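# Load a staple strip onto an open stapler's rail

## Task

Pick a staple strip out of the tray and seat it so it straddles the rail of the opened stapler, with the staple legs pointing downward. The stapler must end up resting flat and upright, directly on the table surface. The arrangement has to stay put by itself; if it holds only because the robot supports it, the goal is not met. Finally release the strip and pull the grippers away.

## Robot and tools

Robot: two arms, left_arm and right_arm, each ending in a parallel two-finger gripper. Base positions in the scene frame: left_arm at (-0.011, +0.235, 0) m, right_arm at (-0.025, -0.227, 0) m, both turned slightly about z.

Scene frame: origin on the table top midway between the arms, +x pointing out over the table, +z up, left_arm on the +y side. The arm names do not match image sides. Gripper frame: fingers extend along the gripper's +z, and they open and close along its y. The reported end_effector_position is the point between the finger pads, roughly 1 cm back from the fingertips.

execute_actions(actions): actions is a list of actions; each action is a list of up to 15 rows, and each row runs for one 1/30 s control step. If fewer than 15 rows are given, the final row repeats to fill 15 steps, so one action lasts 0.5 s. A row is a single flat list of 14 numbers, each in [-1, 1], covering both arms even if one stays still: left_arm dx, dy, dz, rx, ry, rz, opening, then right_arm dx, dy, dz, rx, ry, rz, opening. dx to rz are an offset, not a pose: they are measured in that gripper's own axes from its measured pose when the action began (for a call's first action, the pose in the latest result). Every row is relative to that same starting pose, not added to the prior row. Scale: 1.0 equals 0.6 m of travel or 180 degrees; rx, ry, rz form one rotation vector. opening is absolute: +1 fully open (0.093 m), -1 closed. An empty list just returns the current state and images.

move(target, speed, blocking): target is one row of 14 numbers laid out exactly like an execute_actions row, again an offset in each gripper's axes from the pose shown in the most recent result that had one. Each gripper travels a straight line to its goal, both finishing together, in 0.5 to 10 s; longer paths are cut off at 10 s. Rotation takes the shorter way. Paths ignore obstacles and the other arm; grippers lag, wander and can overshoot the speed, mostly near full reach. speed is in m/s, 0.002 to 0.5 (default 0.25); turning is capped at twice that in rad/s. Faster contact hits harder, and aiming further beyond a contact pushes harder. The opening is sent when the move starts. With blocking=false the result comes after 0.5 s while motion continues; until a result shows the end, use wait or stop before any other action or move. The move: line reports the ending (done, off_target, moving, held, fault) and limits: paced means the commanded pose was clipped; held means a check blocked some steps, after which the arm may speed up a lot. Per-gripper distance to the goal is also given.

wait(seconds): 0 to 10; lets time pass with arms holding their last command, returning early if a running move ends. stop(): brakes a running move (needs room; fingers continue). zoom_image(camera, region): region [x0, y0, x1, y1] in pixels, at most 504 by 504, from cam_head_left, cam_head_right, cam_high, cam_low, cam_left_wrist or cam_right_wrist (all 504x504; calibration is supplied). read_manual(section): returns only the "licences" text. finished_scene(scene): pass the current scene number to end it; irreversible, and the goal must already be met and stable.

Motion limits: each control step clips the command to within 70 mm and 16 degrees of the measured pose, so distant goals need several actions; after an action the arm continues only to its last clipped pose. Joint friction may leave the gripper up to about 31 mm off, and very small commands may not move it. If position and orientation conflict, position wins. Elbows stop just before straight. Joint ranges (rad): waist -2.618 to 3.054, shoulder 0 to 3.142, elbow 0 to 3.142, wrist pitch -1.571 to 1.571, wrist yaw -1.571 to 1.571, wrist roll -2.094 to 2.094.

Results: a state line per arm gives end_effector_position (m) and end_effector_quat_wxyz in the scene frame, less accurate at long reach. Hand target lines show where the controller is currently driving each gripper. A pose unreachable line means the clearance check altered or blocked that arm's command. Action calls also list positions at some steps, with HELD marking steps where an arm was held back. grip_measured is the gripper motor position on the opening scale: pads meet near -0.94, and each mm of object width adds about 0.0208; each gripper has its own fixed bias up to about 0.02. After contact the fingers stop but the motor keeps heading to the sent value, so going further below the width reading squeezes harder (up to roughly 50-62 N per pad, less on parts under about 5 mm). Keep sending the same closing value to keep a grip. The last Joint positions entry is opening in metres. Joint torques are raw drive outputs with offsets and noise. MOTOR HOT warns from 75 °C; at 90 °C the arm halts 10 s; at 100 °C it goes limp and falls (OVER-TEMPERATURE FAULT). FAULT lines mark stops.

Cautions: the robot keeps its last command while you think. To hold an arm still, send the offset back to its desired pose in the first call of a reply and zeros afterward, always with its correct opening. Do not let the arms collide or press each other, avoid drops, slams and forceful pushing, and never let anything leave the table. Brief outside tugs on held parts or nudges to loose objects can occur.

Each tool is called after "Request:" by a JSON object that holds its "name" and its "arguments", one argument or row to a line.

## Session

Request:
{"name": "execute_actions", "arguments": {
  "actions": []
}}

Scene clock: 0.00 s.
left_arm: end_effector_position=(+0.0955, +0.7400, +0.3699) grip_measured=+0.985 end_effector_quat_wxyz=(-0.590, +0.805, -0.029, +0.063) | right_arm: end_effector_position=(+0.4389, +0.0465, +0.3626) grip_measured=+0.989 end_effector_quat_wxyz=(-0.577, +0.757, -0.282, +0.116)
Joint positions: left_arm=[ 1.215  1.651  1.672 -0.324 -0.09  -1.67   0.092] | right_arm=[ 0.239  1.854  1.916 -0.452 -0.631 -1.65   0.093]
Joint velocities: left_arm=[ 0.002 -0.007 -0.007  0.051 -0.051 -0.007 -0.   ] | right_arm=[ 0.027 -0.012 -0.002 -0.022  0.022 -0.095  0.002]
Joint torques (N m, as the arm reports them, + toward a larger angle): no reading
Motor temperatures (°C, as the motors report them): left_arm=[23 35 31 22 24 23] | right_arm=[24 23 40 39 25 24]
Hand target (left_arm): +0.095, +0.740, +0.370; -0.590, +0.805, -0.029, +0.063
Hand target (right_arm): +0.439, +0.046, +0.363; -0.577, +0.757, -0.282, +0.116
camera_calibration (this result's frames):
cam_left_wrist: T_world_to_cam=[[-0.0419945, 0.310761, 0.94956, -0.581861], [0.831703, -0.515761, 0.205575, 0.265546], [0.553631, 0.798384, -0.236802, -0.470324], [0, 0, 0, 1]] pos_world=[0.0150958, 0.693278, 0.386549]
cam_right_wrist: T_world_to_cam=[[0.298018, 0.16863, 0.939547, -0.471987], [0.524735, -0.851156, -0.0136767, -0.145282], [0.797395, 0.497089, -0.342146, -0.163998], [0, 0, 0, 1]] pos_world=[0.347666, 0.0374553, 0.385356]

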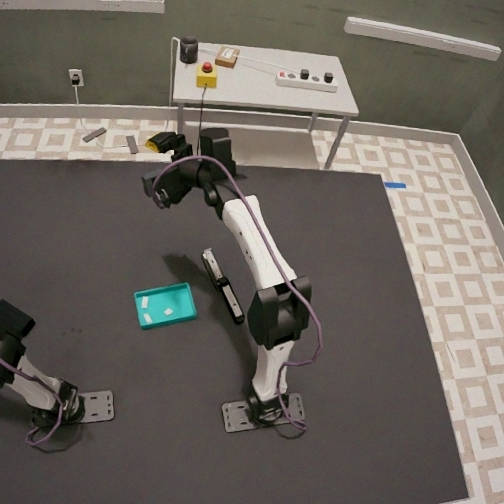

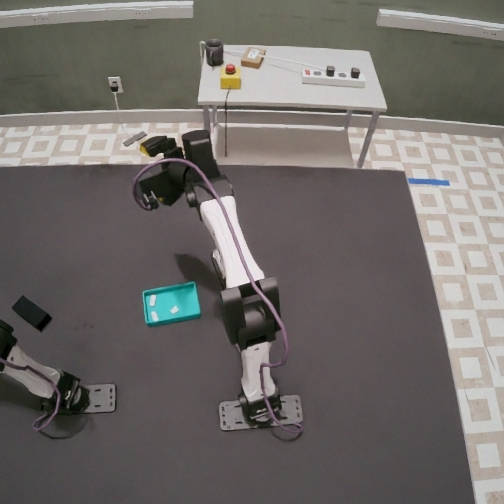

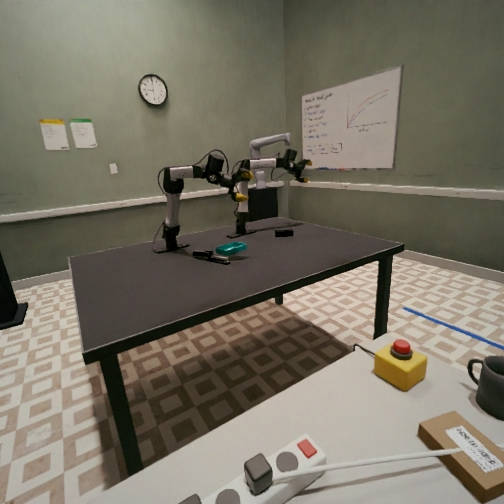

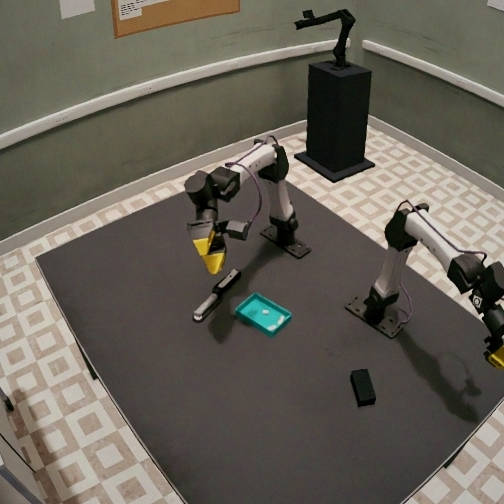

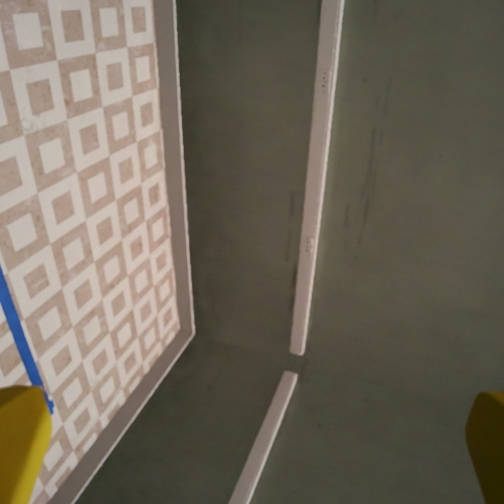

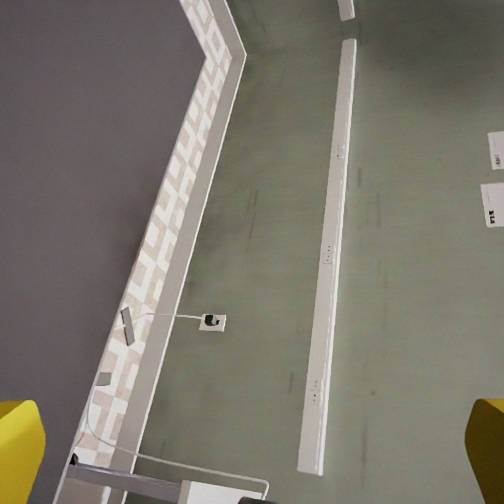

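Request:
{"name": "move", "arguments": {
  "target": [0,0,0,0,0,0,1,-0.179,0.40,-0.087,-0.182,0.431,0.545,0],
  "speed": 0.2
}}

Scene clock: 35.13 s.
left_arm: end_effector_position=(+0.0955, +0.7400, +0.3699) grip_measured=+0.985 end_effector_quat_wxyz=(-0.590, +0.805, -0.029, +0.063) | right_arm: end_effector_position=(+0.2541, +0.0228, +0.1753) grip_measured=+0.001 end_effector_quat_wxyz=(+0.011, -0.213, +0.977, +0.004)
Joint positions: left_arm=[ 1.215  1.651  1.672 -0.324 -0.09  -1.67   0.092] | right_arm=[ 0.624  1.975  1.981 -1.554  0.004  0.302  0.045]
Joint velocities: left_arm=[ 0.002 -0.027  0.002  0.022 -0.066  0.007  0.   ] | right_arm=[ 0.012  0.007  0.007  0.066 -0.066  0.037 -0.   ]
Joint torques (N m, as the arm reports them, + toward a larger angle): left_arm=[  0.14 -10.08   8.86   1.99  -0.03   0.08] | right_arm=[-0.6  -8.9   8.1   0.29  0.    0.09]
Motor temperatures (°C, as the motors report them): left_arm=[23 41 35 29 24 23] | right_arm=[24 33 46 44 25 24]
Hand target (left_arm): +0.095, +0.740, +0.370; -0.590, +0.805, -0.029, +0.063
Hand target (right_arm): +0.254, +0.023, +0.171; -0.002, -0.206, +0.979, +0.004
Off the commanded pose (left_arm): 0.000 m, 0 deg.
Off the commanded pose (right_arm): 0.006 m, 2 deg.
move: done
camera_calibration (this result's frames):
cam_left_wrist: T_world_to_cam=[[-0.0419945, 0.310761, 0.94956, -0.581861], [0.831703, -0.515761, 0.205575, 0.265546], [0.553631, 0.798384, -0.236802, -0.470324], [0, 0, 0, 1]] pos_world=[0.0150958, 0.693278, 0.386549]
cam_right_wrist: T_world_to_cam=[[0.409703, -0.912218, -0.0013512, -0.0757485], [-0.835736, -0.375945, 0.400262, 0.191307], [-0.365634, -0.162859, -0.9164, 0.342367], [0, 0, 0, 1]] pos_world=[0.316098, 0.0585796, 0.23707]

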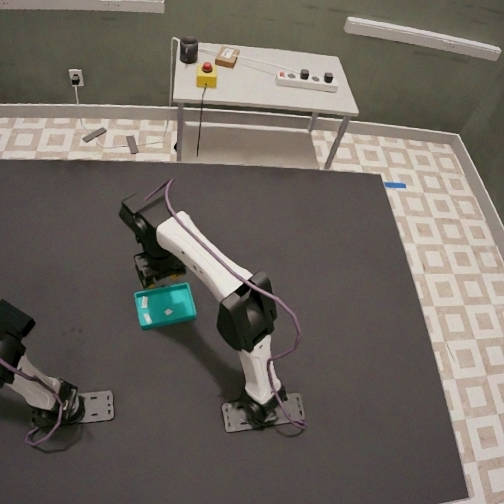

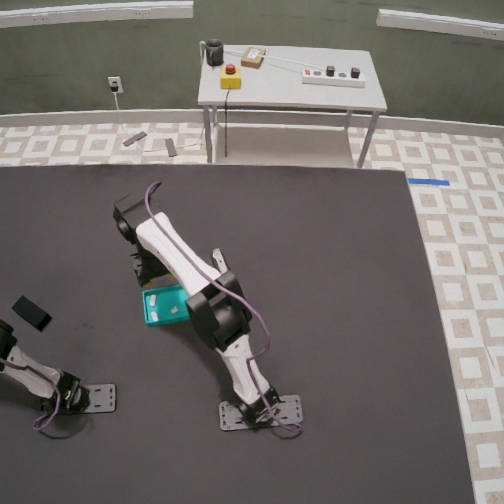

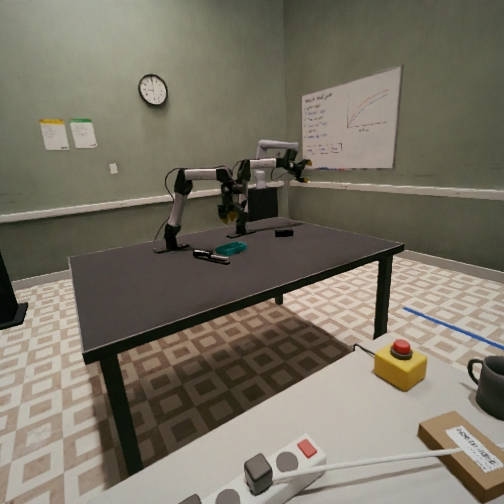

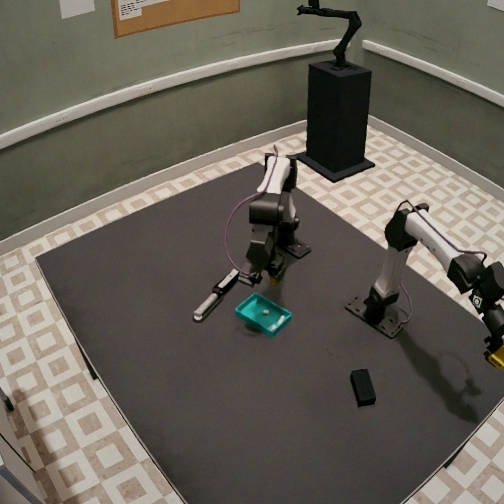

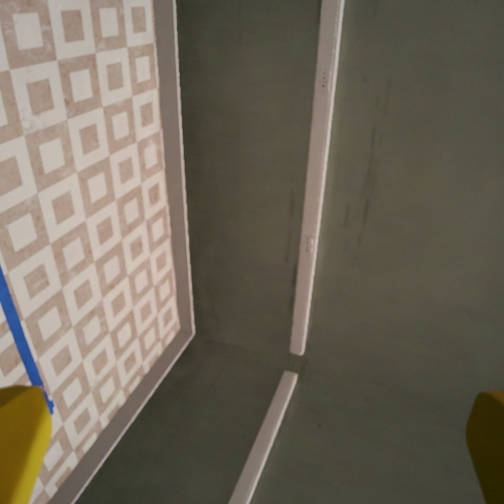

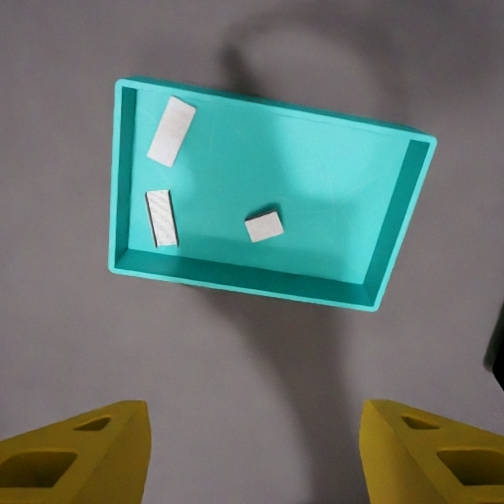

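Request:
{"name": "zoom_image", "arguments": {
  "camera": "cam_right_wrist",
  "region": [120, 80, 320, 280]
}}

Region (120, 80, 320, 280) of cam_right_wrist's 504x504 image, scaled by 2.520, with more detail than that image has.

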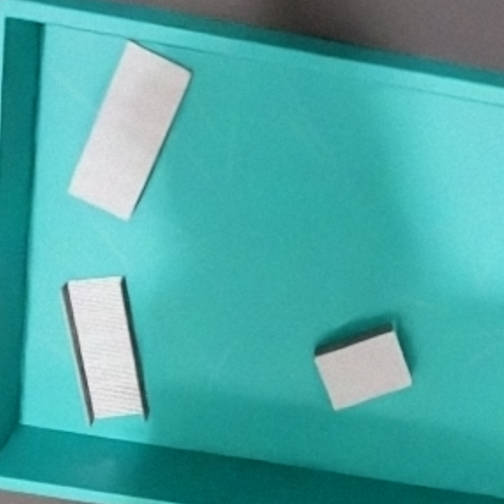

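Request:
{"name": "move", "arguments": {
  "target": [0,0,0,0,0,0,1,0.016,0,0.158,0,0.006,0.40,-0.5],
  "speed": 0.2
}}

Scene clock: 67.60 s.
left_arm: end_effector_position=(+0.0955, +0.7400, +0.3699) grip_measured=+0.985 end_effector_quat_wxyz=(-0.590, +0.805, -0.029, +0.063) | right_arm: end_effector_position=(+0.2513, +0.0212, +0.0796) grip_measured=-0.498 end_effector_quat_wxyz=(+0.001, +0.398, +0.918, +0.002)
Joint positions: left_arm=[ 1.215  1.651  1.672 -0.324 -0.09  -1.67   0.092] | right_arm=[ 0.624  1.96   1.577 -1.184 -0.     1.549  0.021]
Joint velocities: left_arm=[-0.007  0.007  0.002  0.007 -0.095  0.037  0.   ] | right_arm=[-0.002  0.002  0.017 -0.037 -0.037  0.125  0.   ]
Joint torques (N m, as the arm reports them, + toward a larger angle): left_arm=[  0.12 -10.17   9.     2.02  -0.04   0.09] | right_arm=[ -0.24 -11.89   5.36   0.36   0.06   0.11]
Motor temperatures (°C, as the motors report them): left_arm=[23 43 37 32 24 23] | right_arm=[24 37 46 39 25 24]
Hand target (left_arm): +0.095, +0.740, +0.370; -0.590, +0.805, -0.029, +0.063
Hand target (right_arm): +0.247, +0.021, +0.080; -0.002, +0.402, +0.916, +0.007
Off the commanded pose (left_arm): 0.000 m, 0 deg.
Off the commanded pose (right_arm): 0.004 m, 1 deg.
move: done
camera_calibration (this result's frames):
cam_left_wrist: T_world_to_cam=[[-0.0419945, 0.310761, 0.94956, -0.581861], [0.831703, -0.515761, 0.205575, 0.265546], [0.553631, 0.798384, -0.236802, -0.470324], [0, 0, 0, 1]] pos_world=[0.0150958, 0.693278, 0.386549]
cam_right_wrist: T_world_to_cam=[[-0.734455, -0.678653, -0.00251867, 0.206458], [-0.616368, 0.665486, 0.420974, 0.147798], [-0.284019, 0.310738, -0.907069, 0.222006], [0, 0, 0, 1]] pos_world=[0.305785, -0.0272299, 0.139676]

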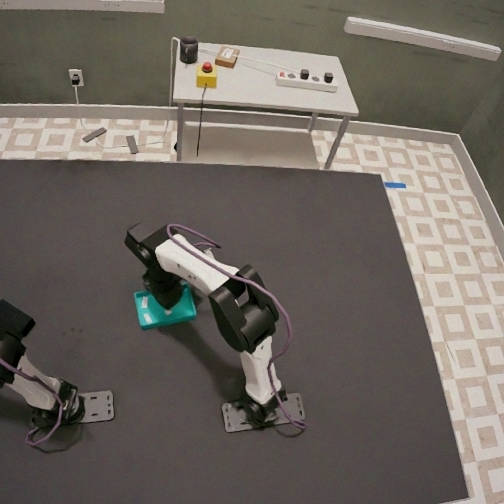

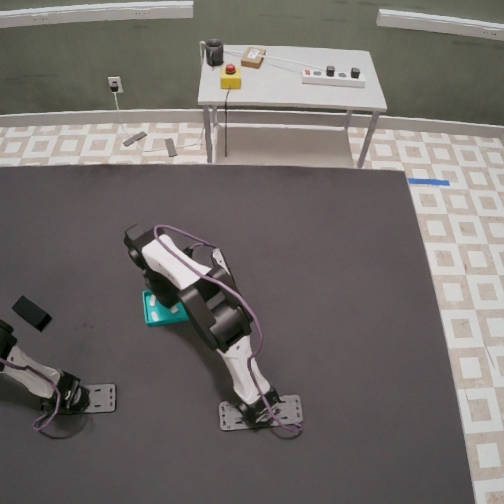

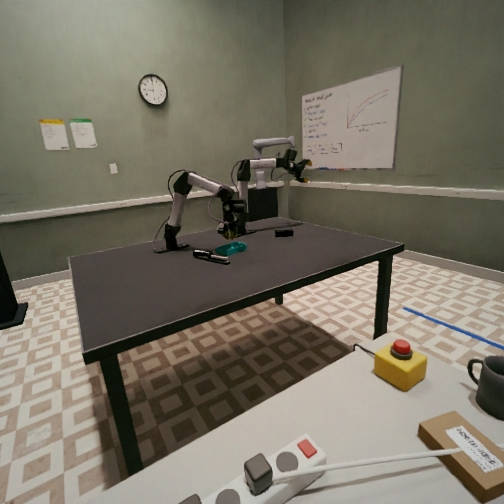

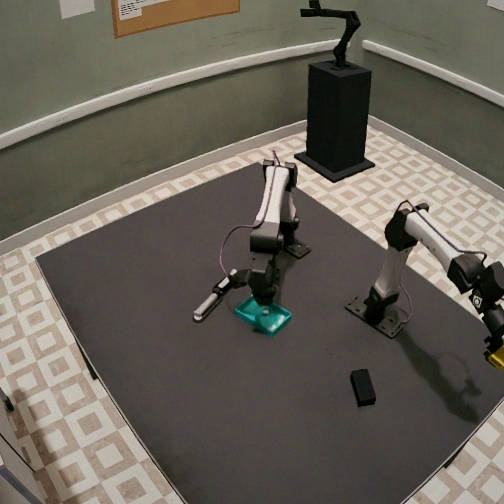

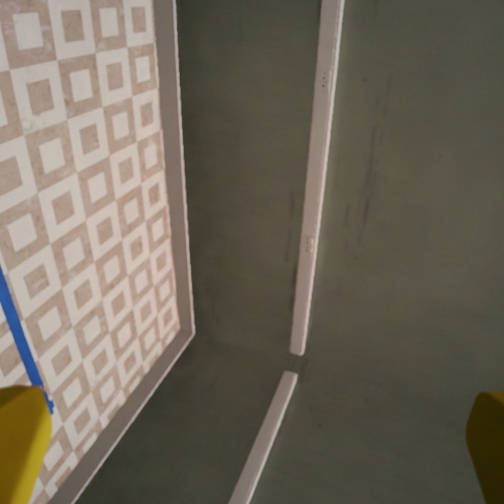

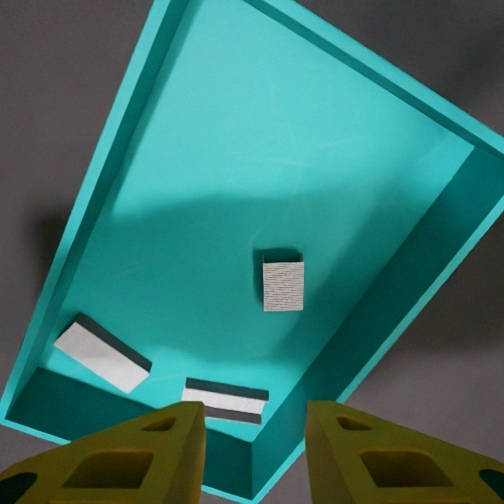

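Request:
{"name": "move", "arguments": {
  "target": [0,0,0,0,0,0,1,0,-0.017,0.055,0,0,0,-0.5],
  "speed": 0.06
}}

Scene clock: 89.63 s.
left_arm: end_effector_position=(+0.0955, +0.7400, +0.3699) grip_measured=+0.985 end_effector_quat_wxyz=(-0.590, +0.805, -0.029, +0.063) | right_arm: end_effector_position=(+0.2462, +0.0166, +0.0481) grip_measured=-0.498 end_effector_quat_wxyz=(+0.001, +0.399, +0.917, +0.001)
Joint positions: left_arm=[ 1.215  1.651  1.672 -0.324 -0.09  -1.67   0.092] | right_arm=[ 0.624  1.96   1.45  -1.058 -0.     1.552  0.021]
Joint velocities: left_arm=[-0.002  0.002 -0.002 -0.051 -0.066 -0.022  0.   ] | right_arm=[-0.007  0.002 -0.022 -0.007 -0.037 -0.081  0.   ]
Joint torques (N m, as the arm reports them, + toward a larger angle): left_arm=[  0.11 -10.09   9.03   2.02  -0.03   0.1 ] | right_arm=[ -0.25 -10.89   5.19   0.38   0.16   0.01]
Motor temperatures (°C, as the motors report them): left_arm=[23 44 38 33 24 23] | right_arm=[24 42 44 37 25 24]
Hand target (left_arm): +0.095, +0.740, +0.370; -0.590, +0.805, -0.029, +0.063
Hand target (right_arm): +0.244, +0.015, +0.046; +0.001, +0.397, +0.918, +0.002
Off the commanded pose (left_arm): 0.000 m, 0 deg.
Off the commanded pose (right_arm): 0.004 m, 0 deg.
move: done
camera_calibration (this result's frames):
cam_left_wrist: T_world_to_cam=[[-0.0419945, 0.310761, 0.94956, -0.581861], [0.831703, -0.515761, 0.205575, 0.265546], [0.553631, 0.798384, -0.236802, -0.470324], [0, 0, 0, 1]] pos_world=[0.0150958, 0.693278, 0.386549]
cam_right_wrist: T_world_to_cam=[[-0.736008, -0.676972, -0.00137411, 0.199825], [-0.614482, 0.667214, 0.420995, 0.160442], [-0.284085, 0.3107, -0.907062, 0.193482], [0, 0, 0, 1]] pos_world=[0.300627, -0.0318886, 0.108229]

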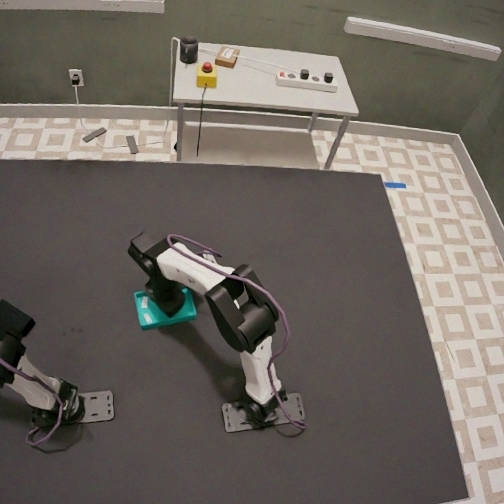

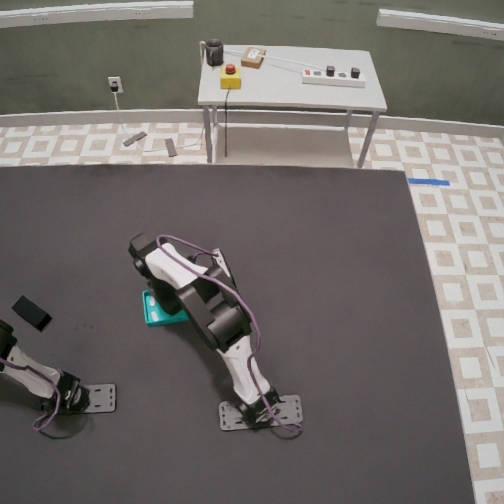

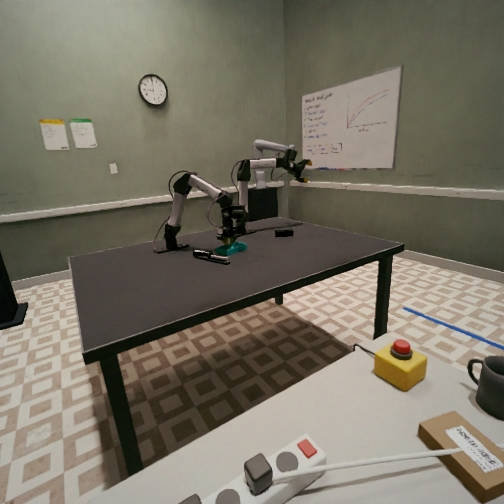

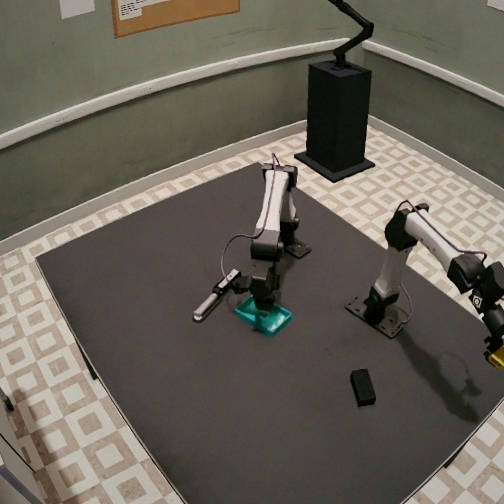

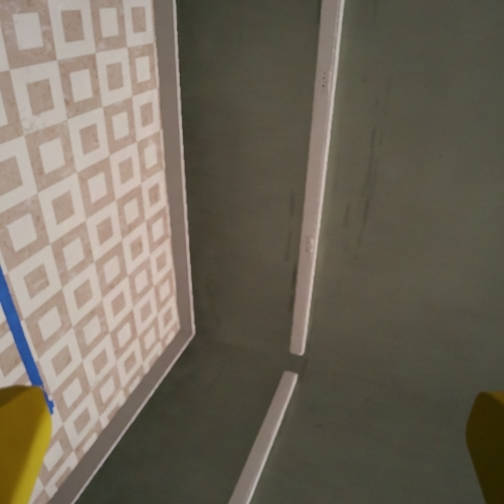

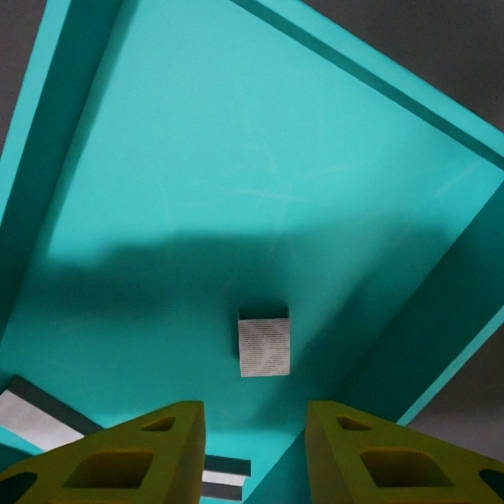

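Request:
{"name": "move", "arguments": {
  "target": [0,0,0,0,0,0,1,0,-0.004,0.046,0,0,0,-0.5],
  "speed": 0.025
}}

Scene clock: 98.47 s.
left_arm: end_effector_position=(+0.0955, +0.7400, +0.3699) grip_measured=+0.985 end_effector_quat_wxyz=(-0.590, +0.805, -0.029, +0.063) | right_arm: end_effector_position=(+0.2486, +0.0188, +0.0343) grip_measured=-0.498 end_effector_quat_wxyz=(+0.007, +0.399, +0.917, +0.016)
Joint positions: left_arm=[ 1.215  1.651  1.672 -0.324 -0.09  -1.67   0.092] | right_arm=[ 0.624  1.96   1.392 -0.968 -0.     1.552  0.021]
Joint velocities: left_arm=[-0.002  0.017 -0.012 -0.066 -0.022 -0.007  0.001] | right_arm=[-0.012  0.002  0.012 -0.022 -0.037  0.007  0.002]
Joint torques (N m, as the arm reports them, + toward a larger angle): left_arm=[  0.15 -10.14   8.97   2.02  -0.04   0.1 ] | right_arm=[-0.29 -8.31  5.03  0.4   0.14  0.07]
Motor temperatures (°C, as the motors report them): left_arm=[23 44 38 34 24 23] | right_arm=[24 42 44 37 25 24]
Hand target (left_arm): +0.095, +0.740, +0.370; -0.590, +0.805, -0.029, +0.063
Hand target (right_arm): +0.244, +0.015, +0.021; +0.001, +0.399, +0.917, +0.001
Off the commanded pose (left_arm): 0.000 m, 0 deg.
Off the commanded pose (right_arm): 0.015 m, 2 deg.
move: off_target (right_arm)
camera_calibration (this result's frames):
cam_left_wrist: T_world_to_cam=[[-0.0419945, 0.310761, 0.94956, -0.581861], [0.831703, -0.515761, 0.205575, 0.265546], [0.553631, 0.798384, -0.236802, -0.470324], [0, 0, 0, 1]] pos_world=[0.0150958, 0.693278, 0.386549]
cam_right_wrist: T_world_to_cam=[[-0.735612, -0.676616, -0.0326471, 0.204047], [-0.624274, 0.65842, 0.420435, 0.168923], [-0.262977, 0.329657, -0.906735, 0.17533], [0, 0, 0, 1]] pos_world=[0.301661, -0.0309594, 0.0946187]

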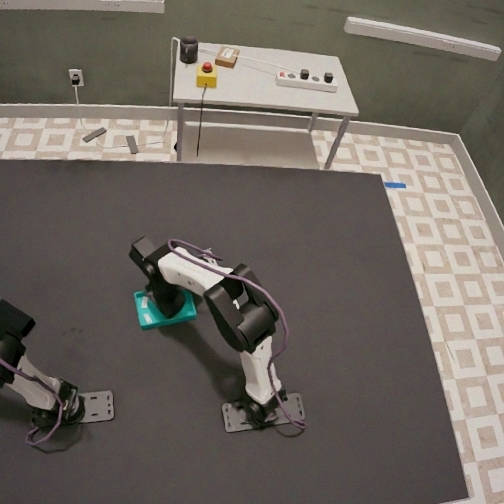

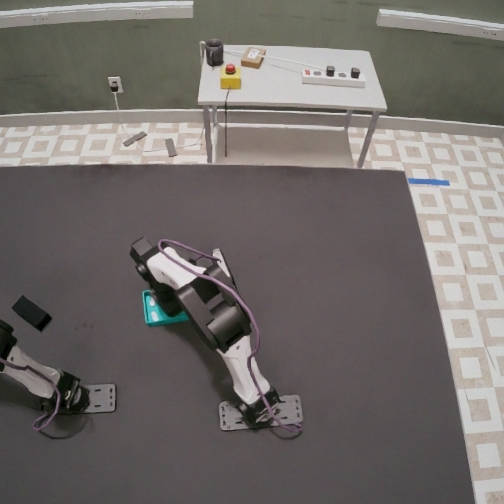

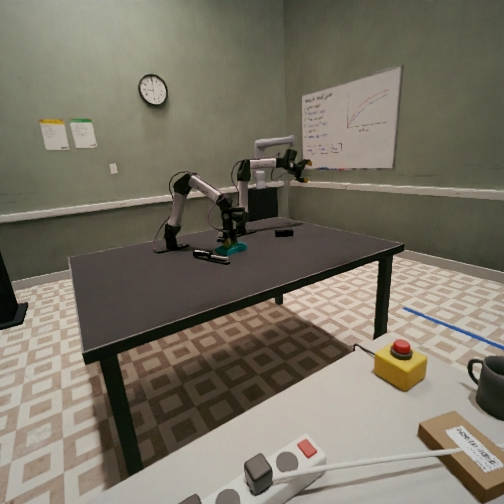

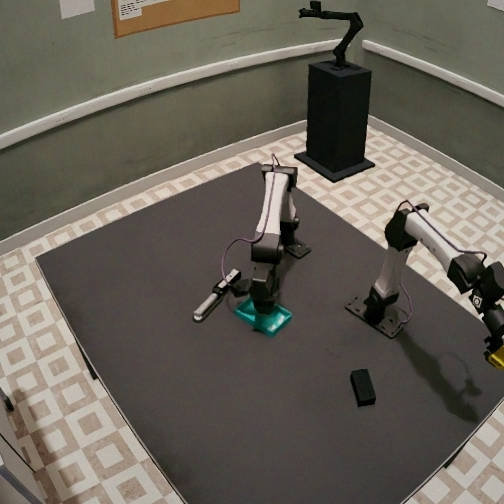

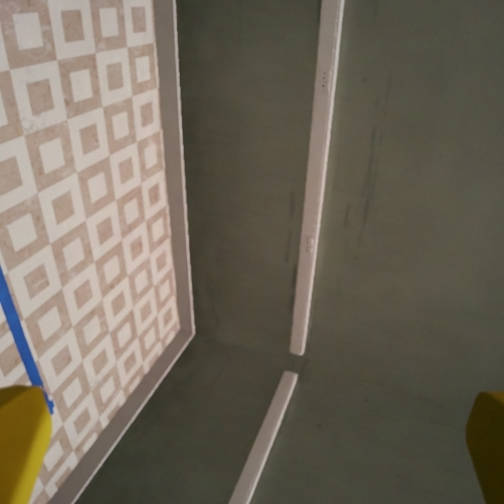

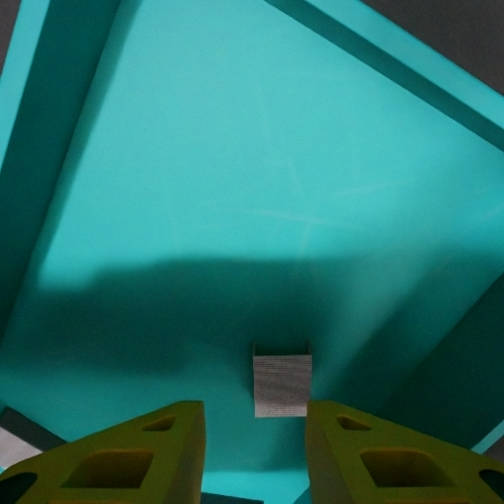

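Request:
{"name": "execute_actions", "arguments": {
  "actions": [
    [[0,0,0,0,0,0,1,0,-0.016,0.008,0,0,0,-0.5]]
  ]
}}

Scene clock: 106.33 s.
left_arm: end_effector_position=(+0.0955, +0.7400, +0.3699) grip_measured=+0.985 end_effector_quat_wxyz=(-0.590, +0.805, -0.029, +0.063) | right_arm: end_effector_position=(+0.2455, +0.0160, +0.0319) grip_measured=-0.498 end_effector_quat_wxyz=(+0.008, +0.399, +0.917, +0.018)
Joint positions: left_arm=[ 1.215  1.651  1.672 -0.324 -0.09  -1.67   0.092] | right_arm=[ 0.624  1.944  1.359 -0.947 -0.     1.552  0.021]
Joint velocities: left_arm=[ 0.002 -0.022 -0.017  0.037 -0.081  0.037 -0.001] | right_arm=[ 0.007 -0.017 -0.007  0.037 -0.022 -0.022 -0.   ]
Joint torques (N m, as the arm reports them, + toward a larger angle): left_arm=[  0.17 -10.13   8.97   2.    -0.05   0.09] | right_arm=[ -0.31 -10.69   4.83   0.47   0.17   0.02]
Motor temperatures (°C, as the motors report them): left_arm=[23 44 39 34 24 23] | right_arm=[24 42 43 37 25 24]
Hand target (left_arm): +0.095, +0.740, +0.370; -0.590, +0.805, -0.029, +0.063
Hand target (right_arm): +0.242, +0.013, +0.029; +0.007, +0.399, +0.917, +0.016
Off the commanded pose (left_arm): 0.000 m, 0 deg.
Off the commanded pose (right_arm): 0.006 m, 0 deg.
Step readings (end_effector_position):
0: left_arm (+0.0955, +0.7400, +0.3699) | right_arm (+0.2493, +0.0194, +0.0343)
1: left_arm (+0.0955, +0.7400, +0.3699) | right_arm (+0.2492, +0.0194, +0.0338)
2: left_arm (+0.0955, +0.7400, +0.3699) | right_arm (+0.2481, +0.0184, +0.0329)
4: left_arm (+0.0955, +0.7400, +0.3699) | right_arm (+0.2451, +0.0157, +0.0313)
8: left_arm (+0.0955, +0.7400, +0.3699) | right_arm (+0.2452, +0.0158, +0.0319)
15: end_effector_position above
camera_calibration (this result's frames):
cam_left_wrist: T_world_to_cam=[[-0.0419945, 0.310761, 0.94956, -0.581861], [0.831703, -0.515761, 0.205575, 0.265546], [0.553631, 0.798384, -0.236802, -0.470324], [0, 0, 0, 1]] pos_world=[0.0150958, 0.693278, 0.386549]
cam_right_wrist: T_world_to_cam=[[-0.735493, -0.676509, -0.0372217, 0.199872], [-0.625706, 0.657134, 0.420318, 0.170197], [-0.25989, 0.332431, -0.906613, 0.172466], [0, 0, 0, 1]] pos_world=[0.29832, -0.0339603, 0.0922628]

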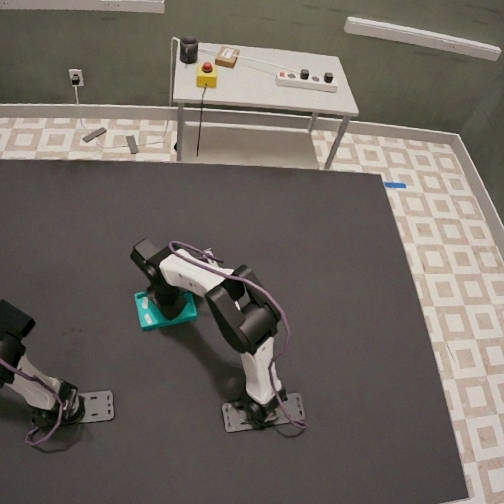

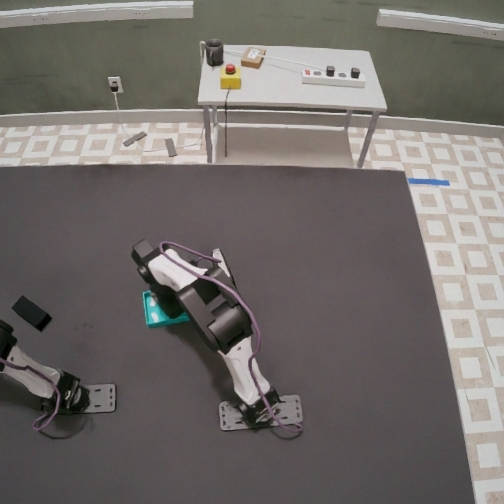

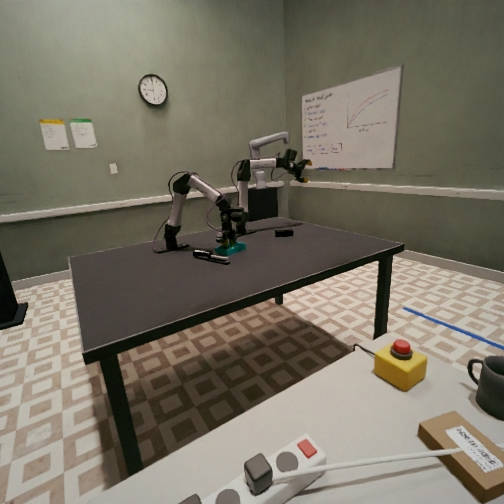

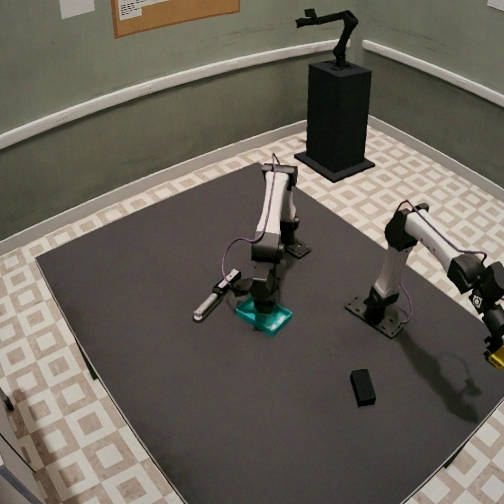

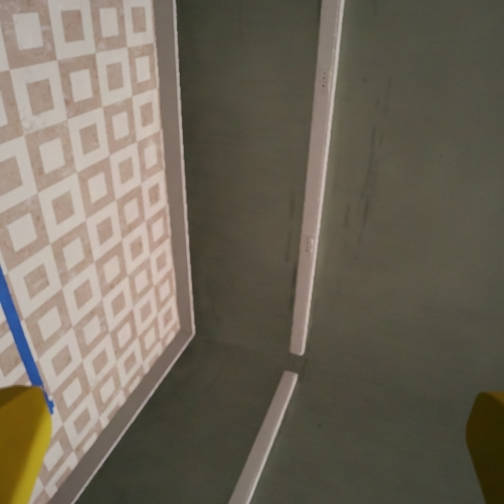

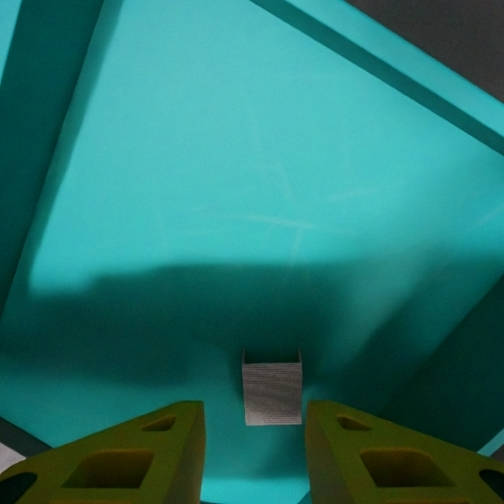

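Request:
{"name": "execute_actions", "arguments": {
  "actions": [
    [[0,0,0,0,0,0,1,0,-0.012,0.014,0.015,0,0,-0.5]]
  ]
}}

Scene clock: 123.33 s.
left_arm: end_effector_position=(+0.0955, +0.7400, +0.3699) grip_measured=+0.985 end_effector_quat_wxyz=(-0.590, +0.805, -0.029, +0.063) | right_arm: end_effector_position=(+0.2446, +0.0152, +0.0319) grip_measured=-0.498 end_effector_quat_wxyz=(+0.007, +0.399, +0.917, +0.015)
Joint positions: left_arm=[ 1.215  1.651  1.672 -0.324 -0.09  -1.67   0.092] | right_arm=[ 0.624  1.944  1.359 -0.952 -0.     1.552  0.021]
Joint velocities: left_arm=[-0.002 -0.007  0.017 -0.022  0.037 -0.037  0.001] | right_arm=[ 0.012 -0.022 -0.017 -0.066  0.022 -0.066 -0.   ]
Joint torques (N m, as the arm reports them, + toward a larger angle): left_arm=[  0.14 -10.05   8.97   2.    -0.04   0.11] | right_arm=[-0.32 -7.78  7.35  0.24  0.18  0.07]
Motor temperatures (°C, as the motors report them): left_arm=[23 44 39 35 24 23] | right_arm=[24 43 43 36 25 24]
Hand target (left_arm): +0.095, +0.740, +0.370; -0.590, +0.805, -0.029, +0.063
Hand target (right_arm): +0.240, +0.011, +0.023; -0.002, +0.398, +0.917, -0.004
Off the commanded pose (left_arm): 0.000 m, 0 deg.
Off the commanded pose (right_arm): 0.010 m, 2 deg.
Step readings (end_effector_position):
0: left_arm (+0.0955, +0.7400, +0.3699) | right_arm (+0.2455, +0.0161, +0.0319)
1: left_arm (+0.0955, +0.7400, +0.3699) | right_arm (+0.2454, +0.0159, +0.0319)
2: left_arm (+0.0955, +0.7400, +0.3699) | right_arm (+0.2451, +0.0157, +0.0319)
4: left_arm (+0.0955, +0.7400, +0.3699) | right_arm (+0.2448, +0.0154, +0.0319)
8: left_arm (+0.0955, +0.7400, +0.3699) | right_arm (+0.2446, +0.0152, +0.0319)
15: end_effector_position above
camera_calibration (this result's frames):
cam_left_wrist: T_world_to_cam=[[-0.0419945, 0.310761, 0.94956, -0.581861], [0.831703, -0.515761, 0.205575, 0.265546], [0.553631, 0.798384, -0.236802, -0.470324], [0, 0, 0, 1]] pos_world=[0.0150958, 0.693278, 0.386549]
cam_right_wrist: T_world_to_cam=[[-0.735621, -0.676625, -0.0322659, 0.198545], [-0.624155, 0.658527, 0.420444, 0.169779], [-0.263235, 0.329426, -0.906745, 0.173329], [0, 0, 0, 1]] pos_world=[0.297649, -0.0345631, 0.0921889]

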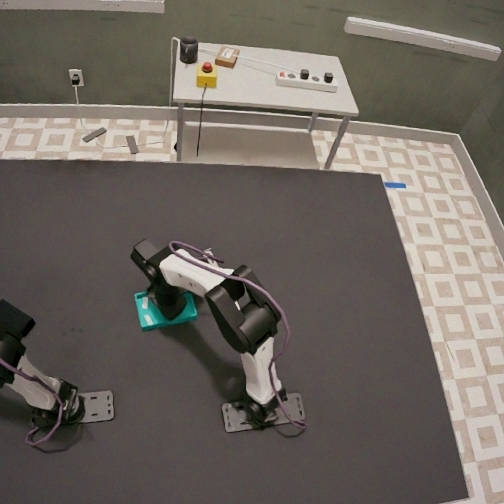

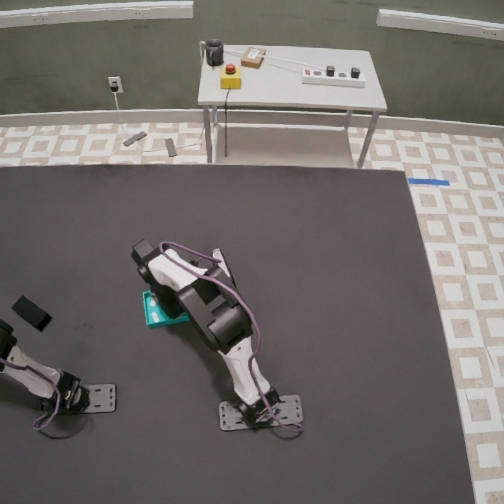

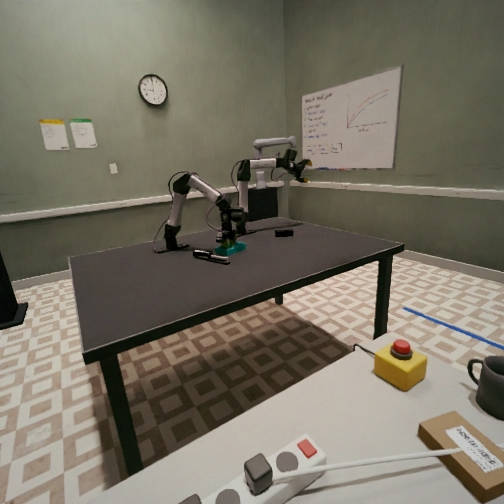

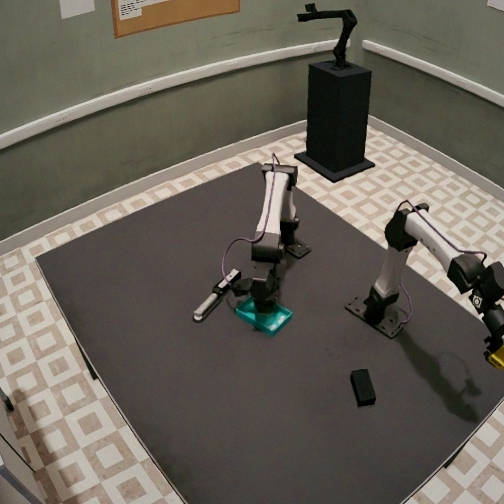

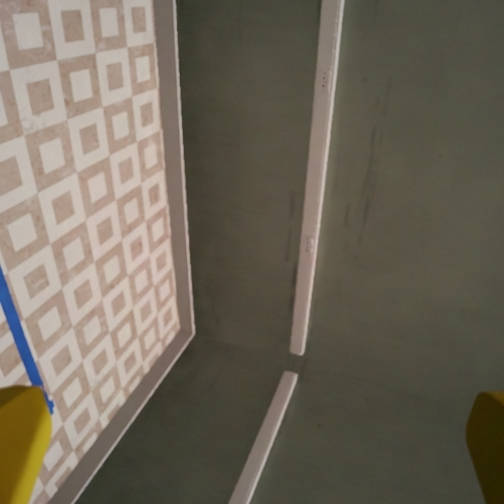

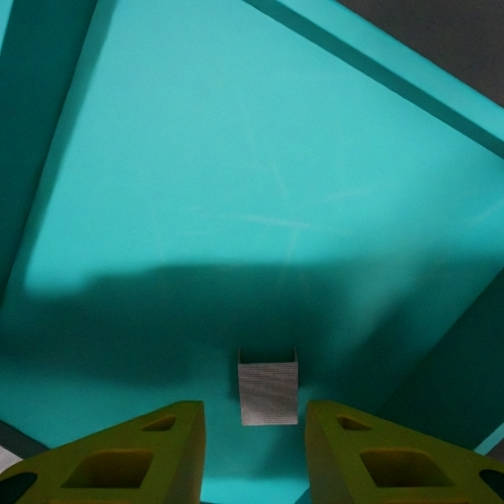

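Request:
{"name": "execute_actions", "arguments": {
  "actions": [
    [[0,0,0,0,0,0,1,0,0.016,-0.012,0,0,0,-0.62]],
    [[0,0,0,0,0,0,1,0,0,0.03,0,0,0,-0.62]]
  ]
}}

Scene clock: 137.07 s.
left_arm: end_effector_position=(+0.0955, +0.7400, +0.3699) grip_measured=+0.985 end_effector_quat_wxyz=(-0.590, +0.805, -0.029, +0.063) | right_arm: end_effector_position=(+0.2559, +0.0254, +0.0355) grip_measured=-0.618 end_effector_quat_wxyz=(+0.016, +0.398, +0.916, +0.035)
Joint positions: left_arm=[ 1.215  1.651  1.672 -0.324 -0.09  -1.67   0.092] | right_arm=[ 0.624  1.957  1.39  -0.927 -0.     1.552  0.016]
Joint velocities: left_arm=[-0.012  0.002  0.002 -0.066 -0.022 -0.007  0.   ] | right_arm=[ 0.002 -0.007  0.007 -0.007 -0.051 -0.022  0.001]
Joint torques (N m, as the arm reports them, + toward a larger angle): left_arm=[  0.19 -10.09   8.92   2.01  -0.04   0.09] | right_arm=[-0.3  -8.7   5.33  0.53  0.16  0.04]
Motor temperatures (°C, as the motors report them): left_arm=[23 44 39 36 24 23] | right_arm=[24 42 44 35 25 24]
Hand target (left_arm): +0.095, +0.740, +0.370; -0.590, +0.805, -0.029, +0.063
Hand target (right_arm): +0.252, +0.022, +0.024; +0.010, +0.398, +0.917, +0.023
Off the commanded pose (left_arm): 0.000 m, 0 deg.
Off the commanded pose (right_arm): 0.013 m, 2 deg.
Step readings (end_effector_position; steps 1 to 15: 1st action; 16 to 30: 2nd action):
0: left_arm (+0.0955, +0.7400, +0.3699) | right_arm (+0.2446, +0.0152, +0.0319)
1: left_arm (+0.0955, +0.7400, +0.3699) | right_arm (+0.2447, +0.0153, +0.0330)
2: left_arm (+0.0955, +0.7400, +0.3699) | right_arm (+0.2458, +0.0163, +0.0345)
4: left_arm (+0.0955, +0.7400, +0.3699) | right_arm (+0.2498, +0.0199, +0.0387)
8: left_arm (+0.0955, +0.7400, +0.3699) | right_arm (+0.2526, +0.0224, +0.0418)
15: left_arm (+0.0955, +0.7400, +0.3699) | right_arm (+0.2513, +0.0212, +0.0417)
16: left_arm (+0.0955, +0.7400, +0.3699) | right_arm (+0.2517, +0.0216, +0.0410)
17: left_arm (+0.0955, +0.7400, +0.3699) | right_arm (+0.2525, +0.0223, +0.0401)
19: left_arm (+0.0955, +0.7400, +0.3699) | right_arm (+0.2531, +0.0228, +0.0376)
23: left_arm (+0.0955, +0.7400, +0.3699) | right_arm (+0.2543, +0.0239, +0.0355)
30: end_effector_position above
camera_calibration (this result's frames):
cam_left_wrist: T_world_to_cam=[[-0.0419945, 0.310761, 0.94956, -0.581861], [0.831703, -0.515761, 0.205575, 0.265546], [0.553631, 0.798384, -0.236802, -0.470324], [0, 0, 0, 1]] pos_world=[0.0150958, 0.693278, 0.386549]
cam_right_wrist: T_world_to_cam=[[-0.733896, -0.675075, -0.0753038, 0.214927], [-0.637618, 0.646435, 0.419004, 0.172425], [-0.23418, 0.355521, -0.904856, 0.168091], [0, 0, 0, 1]] pos_world=[0.307039, -0.0261295, 0.0960358]

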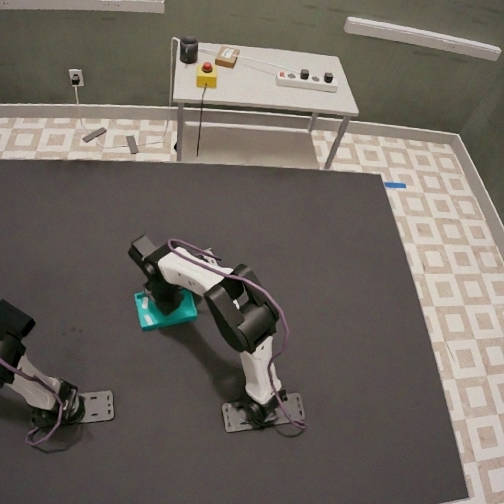

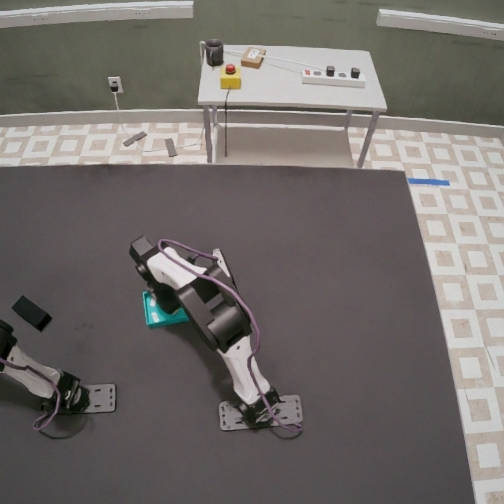

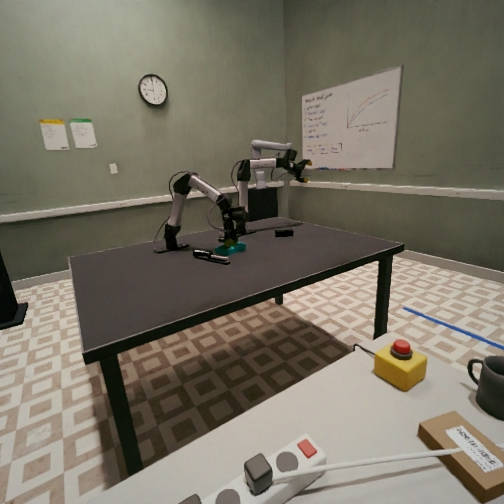

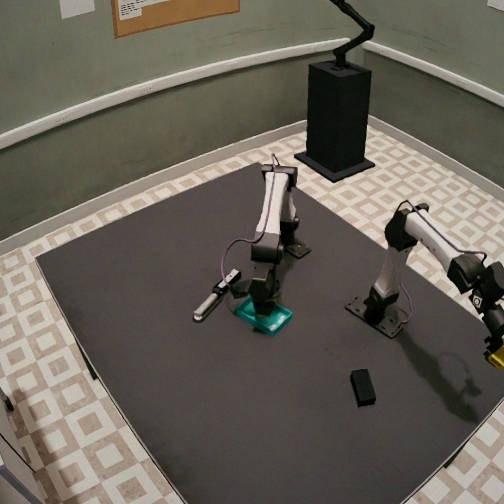

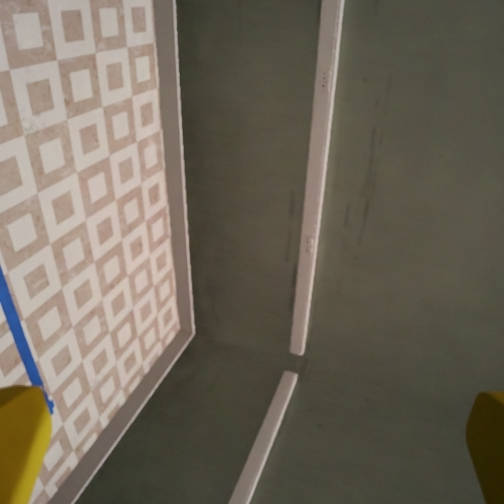

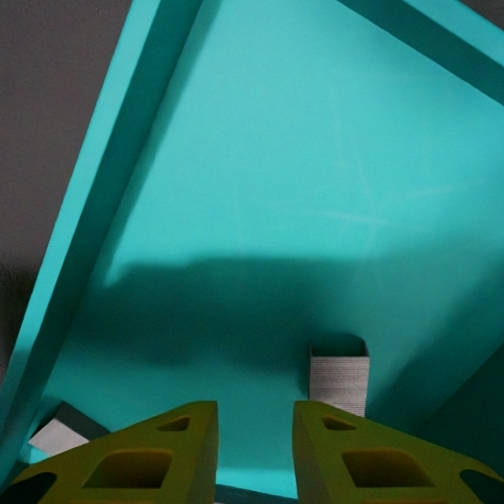

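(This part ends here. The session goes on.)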